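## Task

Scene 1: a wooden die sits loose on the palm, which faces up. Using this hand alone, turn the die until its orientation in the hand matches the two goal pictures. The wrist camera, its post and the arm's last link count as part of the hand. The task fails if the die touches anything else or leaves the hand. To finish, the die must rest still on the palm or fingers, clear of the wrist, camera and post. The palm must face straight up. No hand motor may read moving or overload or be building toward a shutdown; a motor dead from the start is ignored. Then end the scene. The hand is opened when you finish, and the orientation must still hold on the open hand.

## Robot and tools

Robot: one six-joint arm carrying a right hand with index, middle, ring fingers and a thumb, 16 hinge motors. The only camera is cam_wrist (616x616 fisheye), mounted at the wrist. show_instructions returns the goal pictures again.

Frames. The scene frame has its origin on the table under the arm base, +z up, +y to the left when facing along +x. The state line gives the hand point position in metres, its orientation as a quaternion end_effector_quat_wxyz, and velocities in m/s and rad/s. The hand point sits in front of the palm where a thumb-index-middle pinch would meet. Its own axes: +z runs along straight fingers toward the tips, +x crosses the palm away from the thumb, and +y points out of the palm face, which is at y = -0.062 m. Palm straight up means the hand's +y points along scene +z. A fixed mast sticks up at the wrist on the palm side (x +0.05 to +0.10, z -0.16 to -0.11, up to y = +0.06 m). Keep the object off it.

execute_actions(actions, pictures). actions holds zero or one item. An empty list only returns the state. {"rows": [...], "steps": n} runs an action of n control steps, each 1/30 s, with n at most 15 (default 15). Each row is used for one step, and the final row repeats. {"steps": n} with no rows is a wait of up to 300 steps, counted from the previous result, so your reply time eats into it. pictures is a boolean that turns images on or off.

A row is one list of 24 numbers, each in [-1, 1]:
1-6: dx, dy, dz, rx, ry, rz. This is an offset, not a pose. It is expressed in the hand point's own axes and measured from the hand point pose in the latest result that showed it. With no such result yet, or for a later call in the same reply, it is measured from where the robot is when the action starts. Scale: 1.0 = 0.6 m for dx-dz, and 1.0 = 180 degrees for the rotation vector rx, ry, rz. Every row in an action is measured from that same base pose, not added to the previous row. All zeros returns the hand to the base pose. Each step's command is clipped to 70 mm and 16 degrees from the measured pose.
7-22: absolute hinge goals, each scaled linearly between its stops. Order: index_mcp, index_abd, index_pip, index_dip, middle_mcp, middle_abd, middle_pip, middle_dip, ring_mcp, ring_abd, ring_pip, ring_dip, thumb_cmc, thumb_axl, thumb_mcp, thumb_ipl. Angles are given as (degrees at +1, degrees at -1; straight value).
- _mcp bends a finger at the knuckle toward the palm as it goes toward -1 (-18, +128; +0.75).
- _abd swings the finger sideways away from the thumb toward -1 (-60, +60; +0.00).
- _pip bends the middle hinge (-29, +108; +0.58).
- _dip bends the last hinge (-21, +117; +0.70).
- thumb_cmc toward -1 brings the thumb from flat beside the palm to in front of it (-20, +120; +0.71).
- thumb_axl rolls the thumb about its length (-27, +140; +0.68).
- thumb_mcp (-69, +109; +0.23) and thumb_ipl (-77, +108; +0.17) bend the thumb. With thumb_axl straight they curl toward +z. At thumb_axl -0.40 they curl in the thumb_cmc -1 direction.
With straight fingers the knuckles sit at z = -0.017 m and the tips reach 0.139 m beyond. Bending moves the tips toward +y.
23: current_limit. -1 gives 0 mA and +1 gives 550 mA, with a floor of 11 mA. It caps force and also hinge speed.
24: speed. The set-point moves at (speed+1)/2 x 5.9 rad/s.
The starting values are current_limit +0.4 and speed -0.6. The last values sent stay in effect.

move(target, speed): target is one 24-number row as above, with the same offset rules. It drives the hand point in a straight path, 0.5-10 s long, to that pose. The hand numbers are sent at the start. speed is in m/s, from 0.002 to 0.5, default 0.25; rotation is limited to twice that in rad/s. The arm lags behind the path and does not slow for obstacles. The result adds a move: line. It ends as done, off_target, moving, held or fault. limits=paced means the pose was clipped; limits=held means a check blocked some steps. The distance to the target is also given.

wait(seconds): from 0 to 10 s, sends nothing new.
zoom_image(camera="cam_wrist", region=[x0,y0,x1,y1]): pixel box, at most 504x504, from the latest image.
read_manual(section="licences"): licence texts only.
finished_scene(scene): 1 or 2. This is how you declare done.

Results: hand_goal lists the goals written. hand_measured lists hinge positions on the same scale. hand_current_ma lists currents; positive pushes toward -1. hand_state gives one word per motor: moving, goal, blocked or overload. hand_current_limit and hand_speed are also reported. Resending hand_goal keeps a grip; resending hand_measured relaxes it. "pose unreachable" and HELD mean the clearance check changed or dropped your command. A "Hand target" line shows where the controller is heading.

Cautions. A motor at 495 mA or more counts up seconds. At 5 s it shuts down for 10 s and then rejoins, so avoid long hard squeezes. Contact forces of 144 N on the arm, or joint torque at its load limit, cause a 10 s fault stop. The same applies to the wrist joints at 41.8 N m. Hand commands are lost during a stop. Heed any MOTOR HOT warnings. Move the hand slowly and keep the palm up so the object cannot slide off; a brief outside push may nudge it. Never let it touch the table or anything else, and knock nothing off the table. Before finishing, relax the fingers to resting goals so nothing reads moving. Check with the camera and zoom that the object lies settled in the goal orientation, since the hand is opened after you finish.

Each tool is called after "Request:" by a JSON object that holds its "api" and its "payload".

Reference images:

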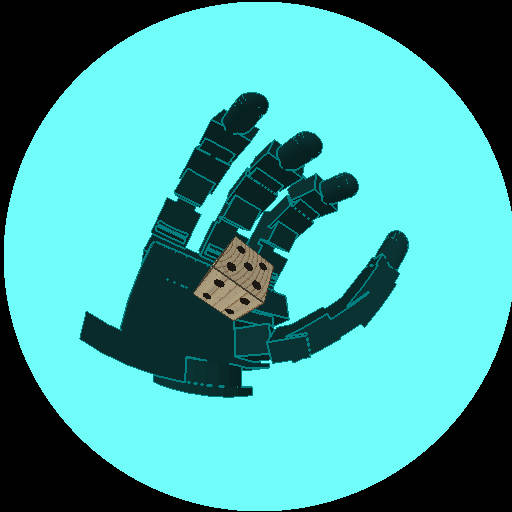

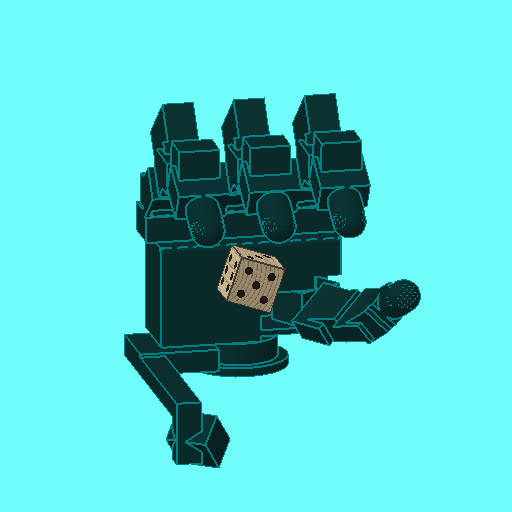

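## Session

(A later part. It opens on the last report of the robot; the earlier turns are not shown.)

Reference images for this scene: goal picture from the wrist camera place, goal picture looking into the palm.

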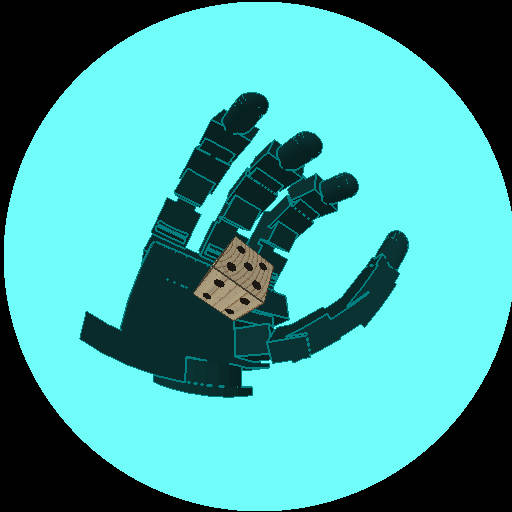

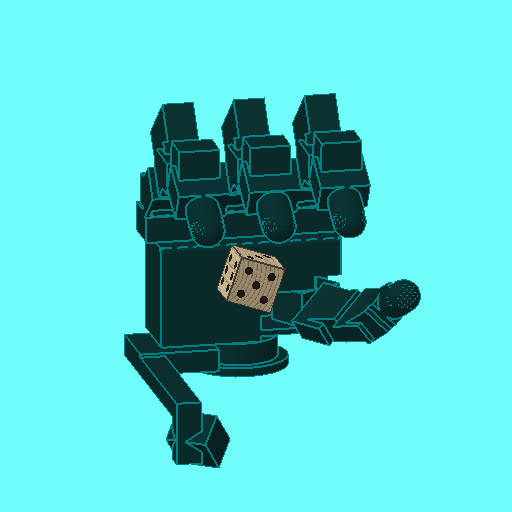

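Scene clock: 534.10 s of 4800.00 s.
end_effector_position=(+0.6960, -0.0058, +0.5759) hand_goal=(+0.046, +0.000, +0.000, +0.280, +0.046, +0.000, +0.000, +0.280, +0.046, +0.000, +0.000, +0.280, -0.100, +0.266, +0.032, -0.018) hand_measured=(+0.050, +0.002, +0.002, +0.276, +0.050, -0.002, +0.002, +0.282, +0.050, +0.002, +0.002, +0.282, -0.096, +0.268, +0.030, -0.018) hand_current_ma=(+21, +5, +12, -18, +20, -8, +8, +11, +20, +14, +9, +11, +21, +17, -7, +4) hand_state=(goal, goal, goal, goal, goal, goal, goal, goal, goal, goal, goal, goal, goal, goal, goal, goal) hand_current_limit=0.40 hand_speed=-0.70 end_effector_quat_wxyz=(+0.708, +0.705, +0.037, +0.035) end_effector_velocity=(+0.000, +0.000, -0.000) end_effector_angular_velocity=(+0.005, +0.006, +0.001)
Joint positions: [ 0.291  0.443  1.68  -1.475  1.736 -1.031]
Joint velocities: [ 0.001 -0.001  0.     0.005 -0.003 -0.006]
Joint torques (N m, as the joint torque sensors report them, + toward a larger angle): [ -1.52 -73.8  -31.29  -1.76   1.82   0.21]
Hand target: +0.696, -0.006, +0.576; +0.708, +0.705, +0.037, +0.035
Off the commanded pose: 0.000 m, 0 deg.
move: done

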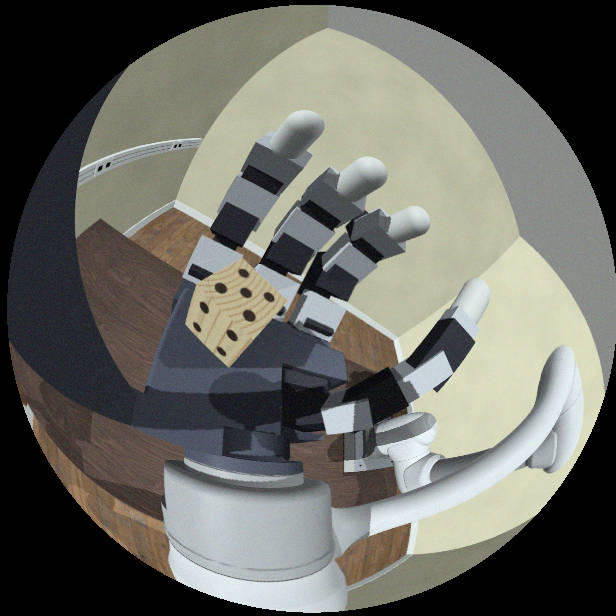

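Request:
{"api": "move", "payload": {"target": [0,0,0,0,0,0,0.046,0,0,0.28,0.046,0,0,0.28,-0.88,0.0,0.58,0.65,-0.1,0.266,0.032,-0.018,0.4,-0.8]}}

Request:
{"api": "move", "payload": {"target": [0,0,0,0,0,0,0.046,0,0,0.28,0.046,0,0,0.28,0.046,0,0,0.28,-0.1,0.266,0.032,-0.018,0.4,-0.6]}}

Request:
{"api": "zoom_image", "payload": {"camera": "cam_wrist", "region": [140, 190, 400, 450]}}

Scene clock: 548.00 s of 4800.00 s.
end_effector_position=(+0.6960, -0.0058, +0.5759) hand_goal=(+0.046, +0.000, +0.000, +0.280, +0.046, +0.000, +0.000, +0.280, -0.880, +0.000, +0.580, +0.650, -0.100, +0.266, +0.032, -0.018) hand_measured=(+0.050, +0.002, +0.002, +0.276, +0.050, -0.002, +0.002, +0.282, -0.880, +0.002, +0.578, +0.648, -0.096, +0.268, +0.030, -0.018) hand_current_ma=(+21, +5, +12, -17, +20, -8, +8, +11, -5, +13, -14, -15, +21, +17, -7, +4) hand_state=(goal, goal, goal, goal, goal, goal, goal, goal, goal, goal, goal, goal, goal, goal, goal, goal) hand_current_limit=0.40 hand_speed=-0.80 end_effector_quat_wxyz=(+0.708, +0.705, +0.037, +0.035) end_effector_velocity=(+0.000, -0.000, +0.000) end_effector_angular_velocity=(-0.000, -0.000, +0.000)
Joint positions: [ 0.291  0.443  1.68  -1.475  1.736 -1.031]
Joint velocities: [-0.001  0.    -0.    -0.001 -0.001  0.   ]
Joint torques (N m, as the joint torque sensors report them, + toward a larger angle): [ -1.73 -74.65 -31.05  -1.38   1.1   -0.33]
Hand target: +0.696, -0.006, +0.576; +0.708, +0.705, +0.037, +0.035
Off the commanded pose: 0.000 m, 0 deg.
move: done

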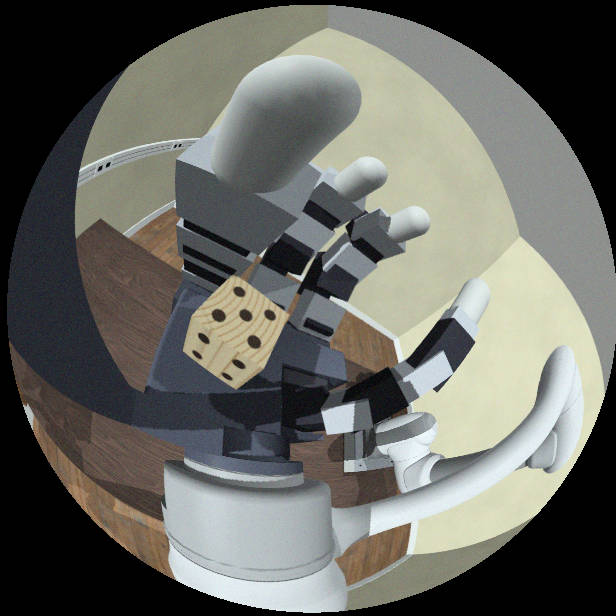

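Scene clock: 549.27 s of 4800.00 s.
end_effector_position=(+0.6960, -0.0058, +0.5759) hand_goal=(+0.046, +0.000, +0.000, +0.280, +0.046, +0.000, +0.000, +0.280, +0.046, +0.000, +0.000, +0.280, -0.100, +0.266, +0.032, -0.018) hand_measured=(+0.050, +0.002, +0.002, +0.276, +0.050, -0.002, +0.002, +0.282, +0.050, +0.002, +0.002, +0.282, -0.096, +0.268, +0.030, -0.018) hand_current_ma=(+21, +5, +12, -17, +20, -8, +8, +11, +21, +13, +8, +11, +21, +17, -7, +4) hand_state=(goal, goal, goal, goal, goal, goal, goal, goal, goal, goal, goal, goal, goal, goal, goal, goal) hand_current_limit=0.40 hand_speed=-0.60 end_effector_quat_wxyz=(+0.708, +0.705, +0.037, +0.035) end_effector_velocity=(+0.000, +0.000, +0.000) end_effector_angular_velocity=(-0.001, +0.000, +0.002)
Joint positions: [ 0.291  0.443  1.68  -1.475  1.736 -1.031]
Joint velocities: [ 0.001 -0.     0.    -0.001 -0.001 -0.   ]
Joint torques (N m, as the joint torque sensors report them, + toward a larger angle): [ -1.89 -74.96 -30.92  -1.56   1.35  -0.2 ]
Hand target: +0.696, -0.006, +0.576; +0.708, +0.705, +0.037, +0.035
Off the commanded pose: 0.000 m, 0 deg.
move: done

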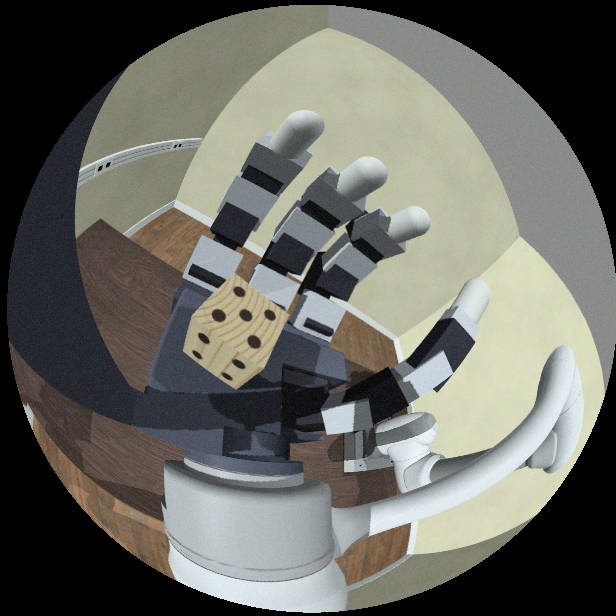

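Region (140, 190, 400, 450) of cam_wrist's 616x616 image, scaled by 1.938, with more detail than that image has.

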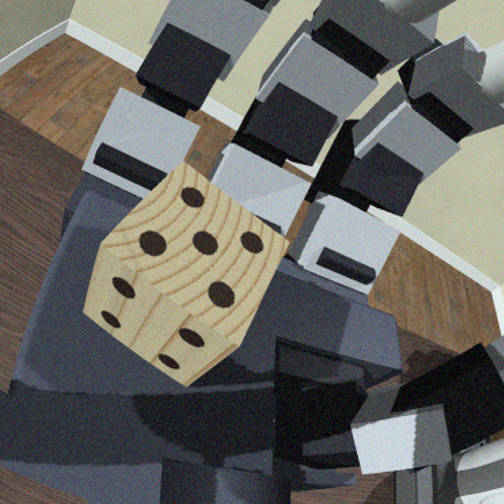

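The bottom edge now slopes about 35°, matching the goal.

Request:
{"api": "finished_scene", "payload": {"scene": 1}}

The scene is finished: the task was done.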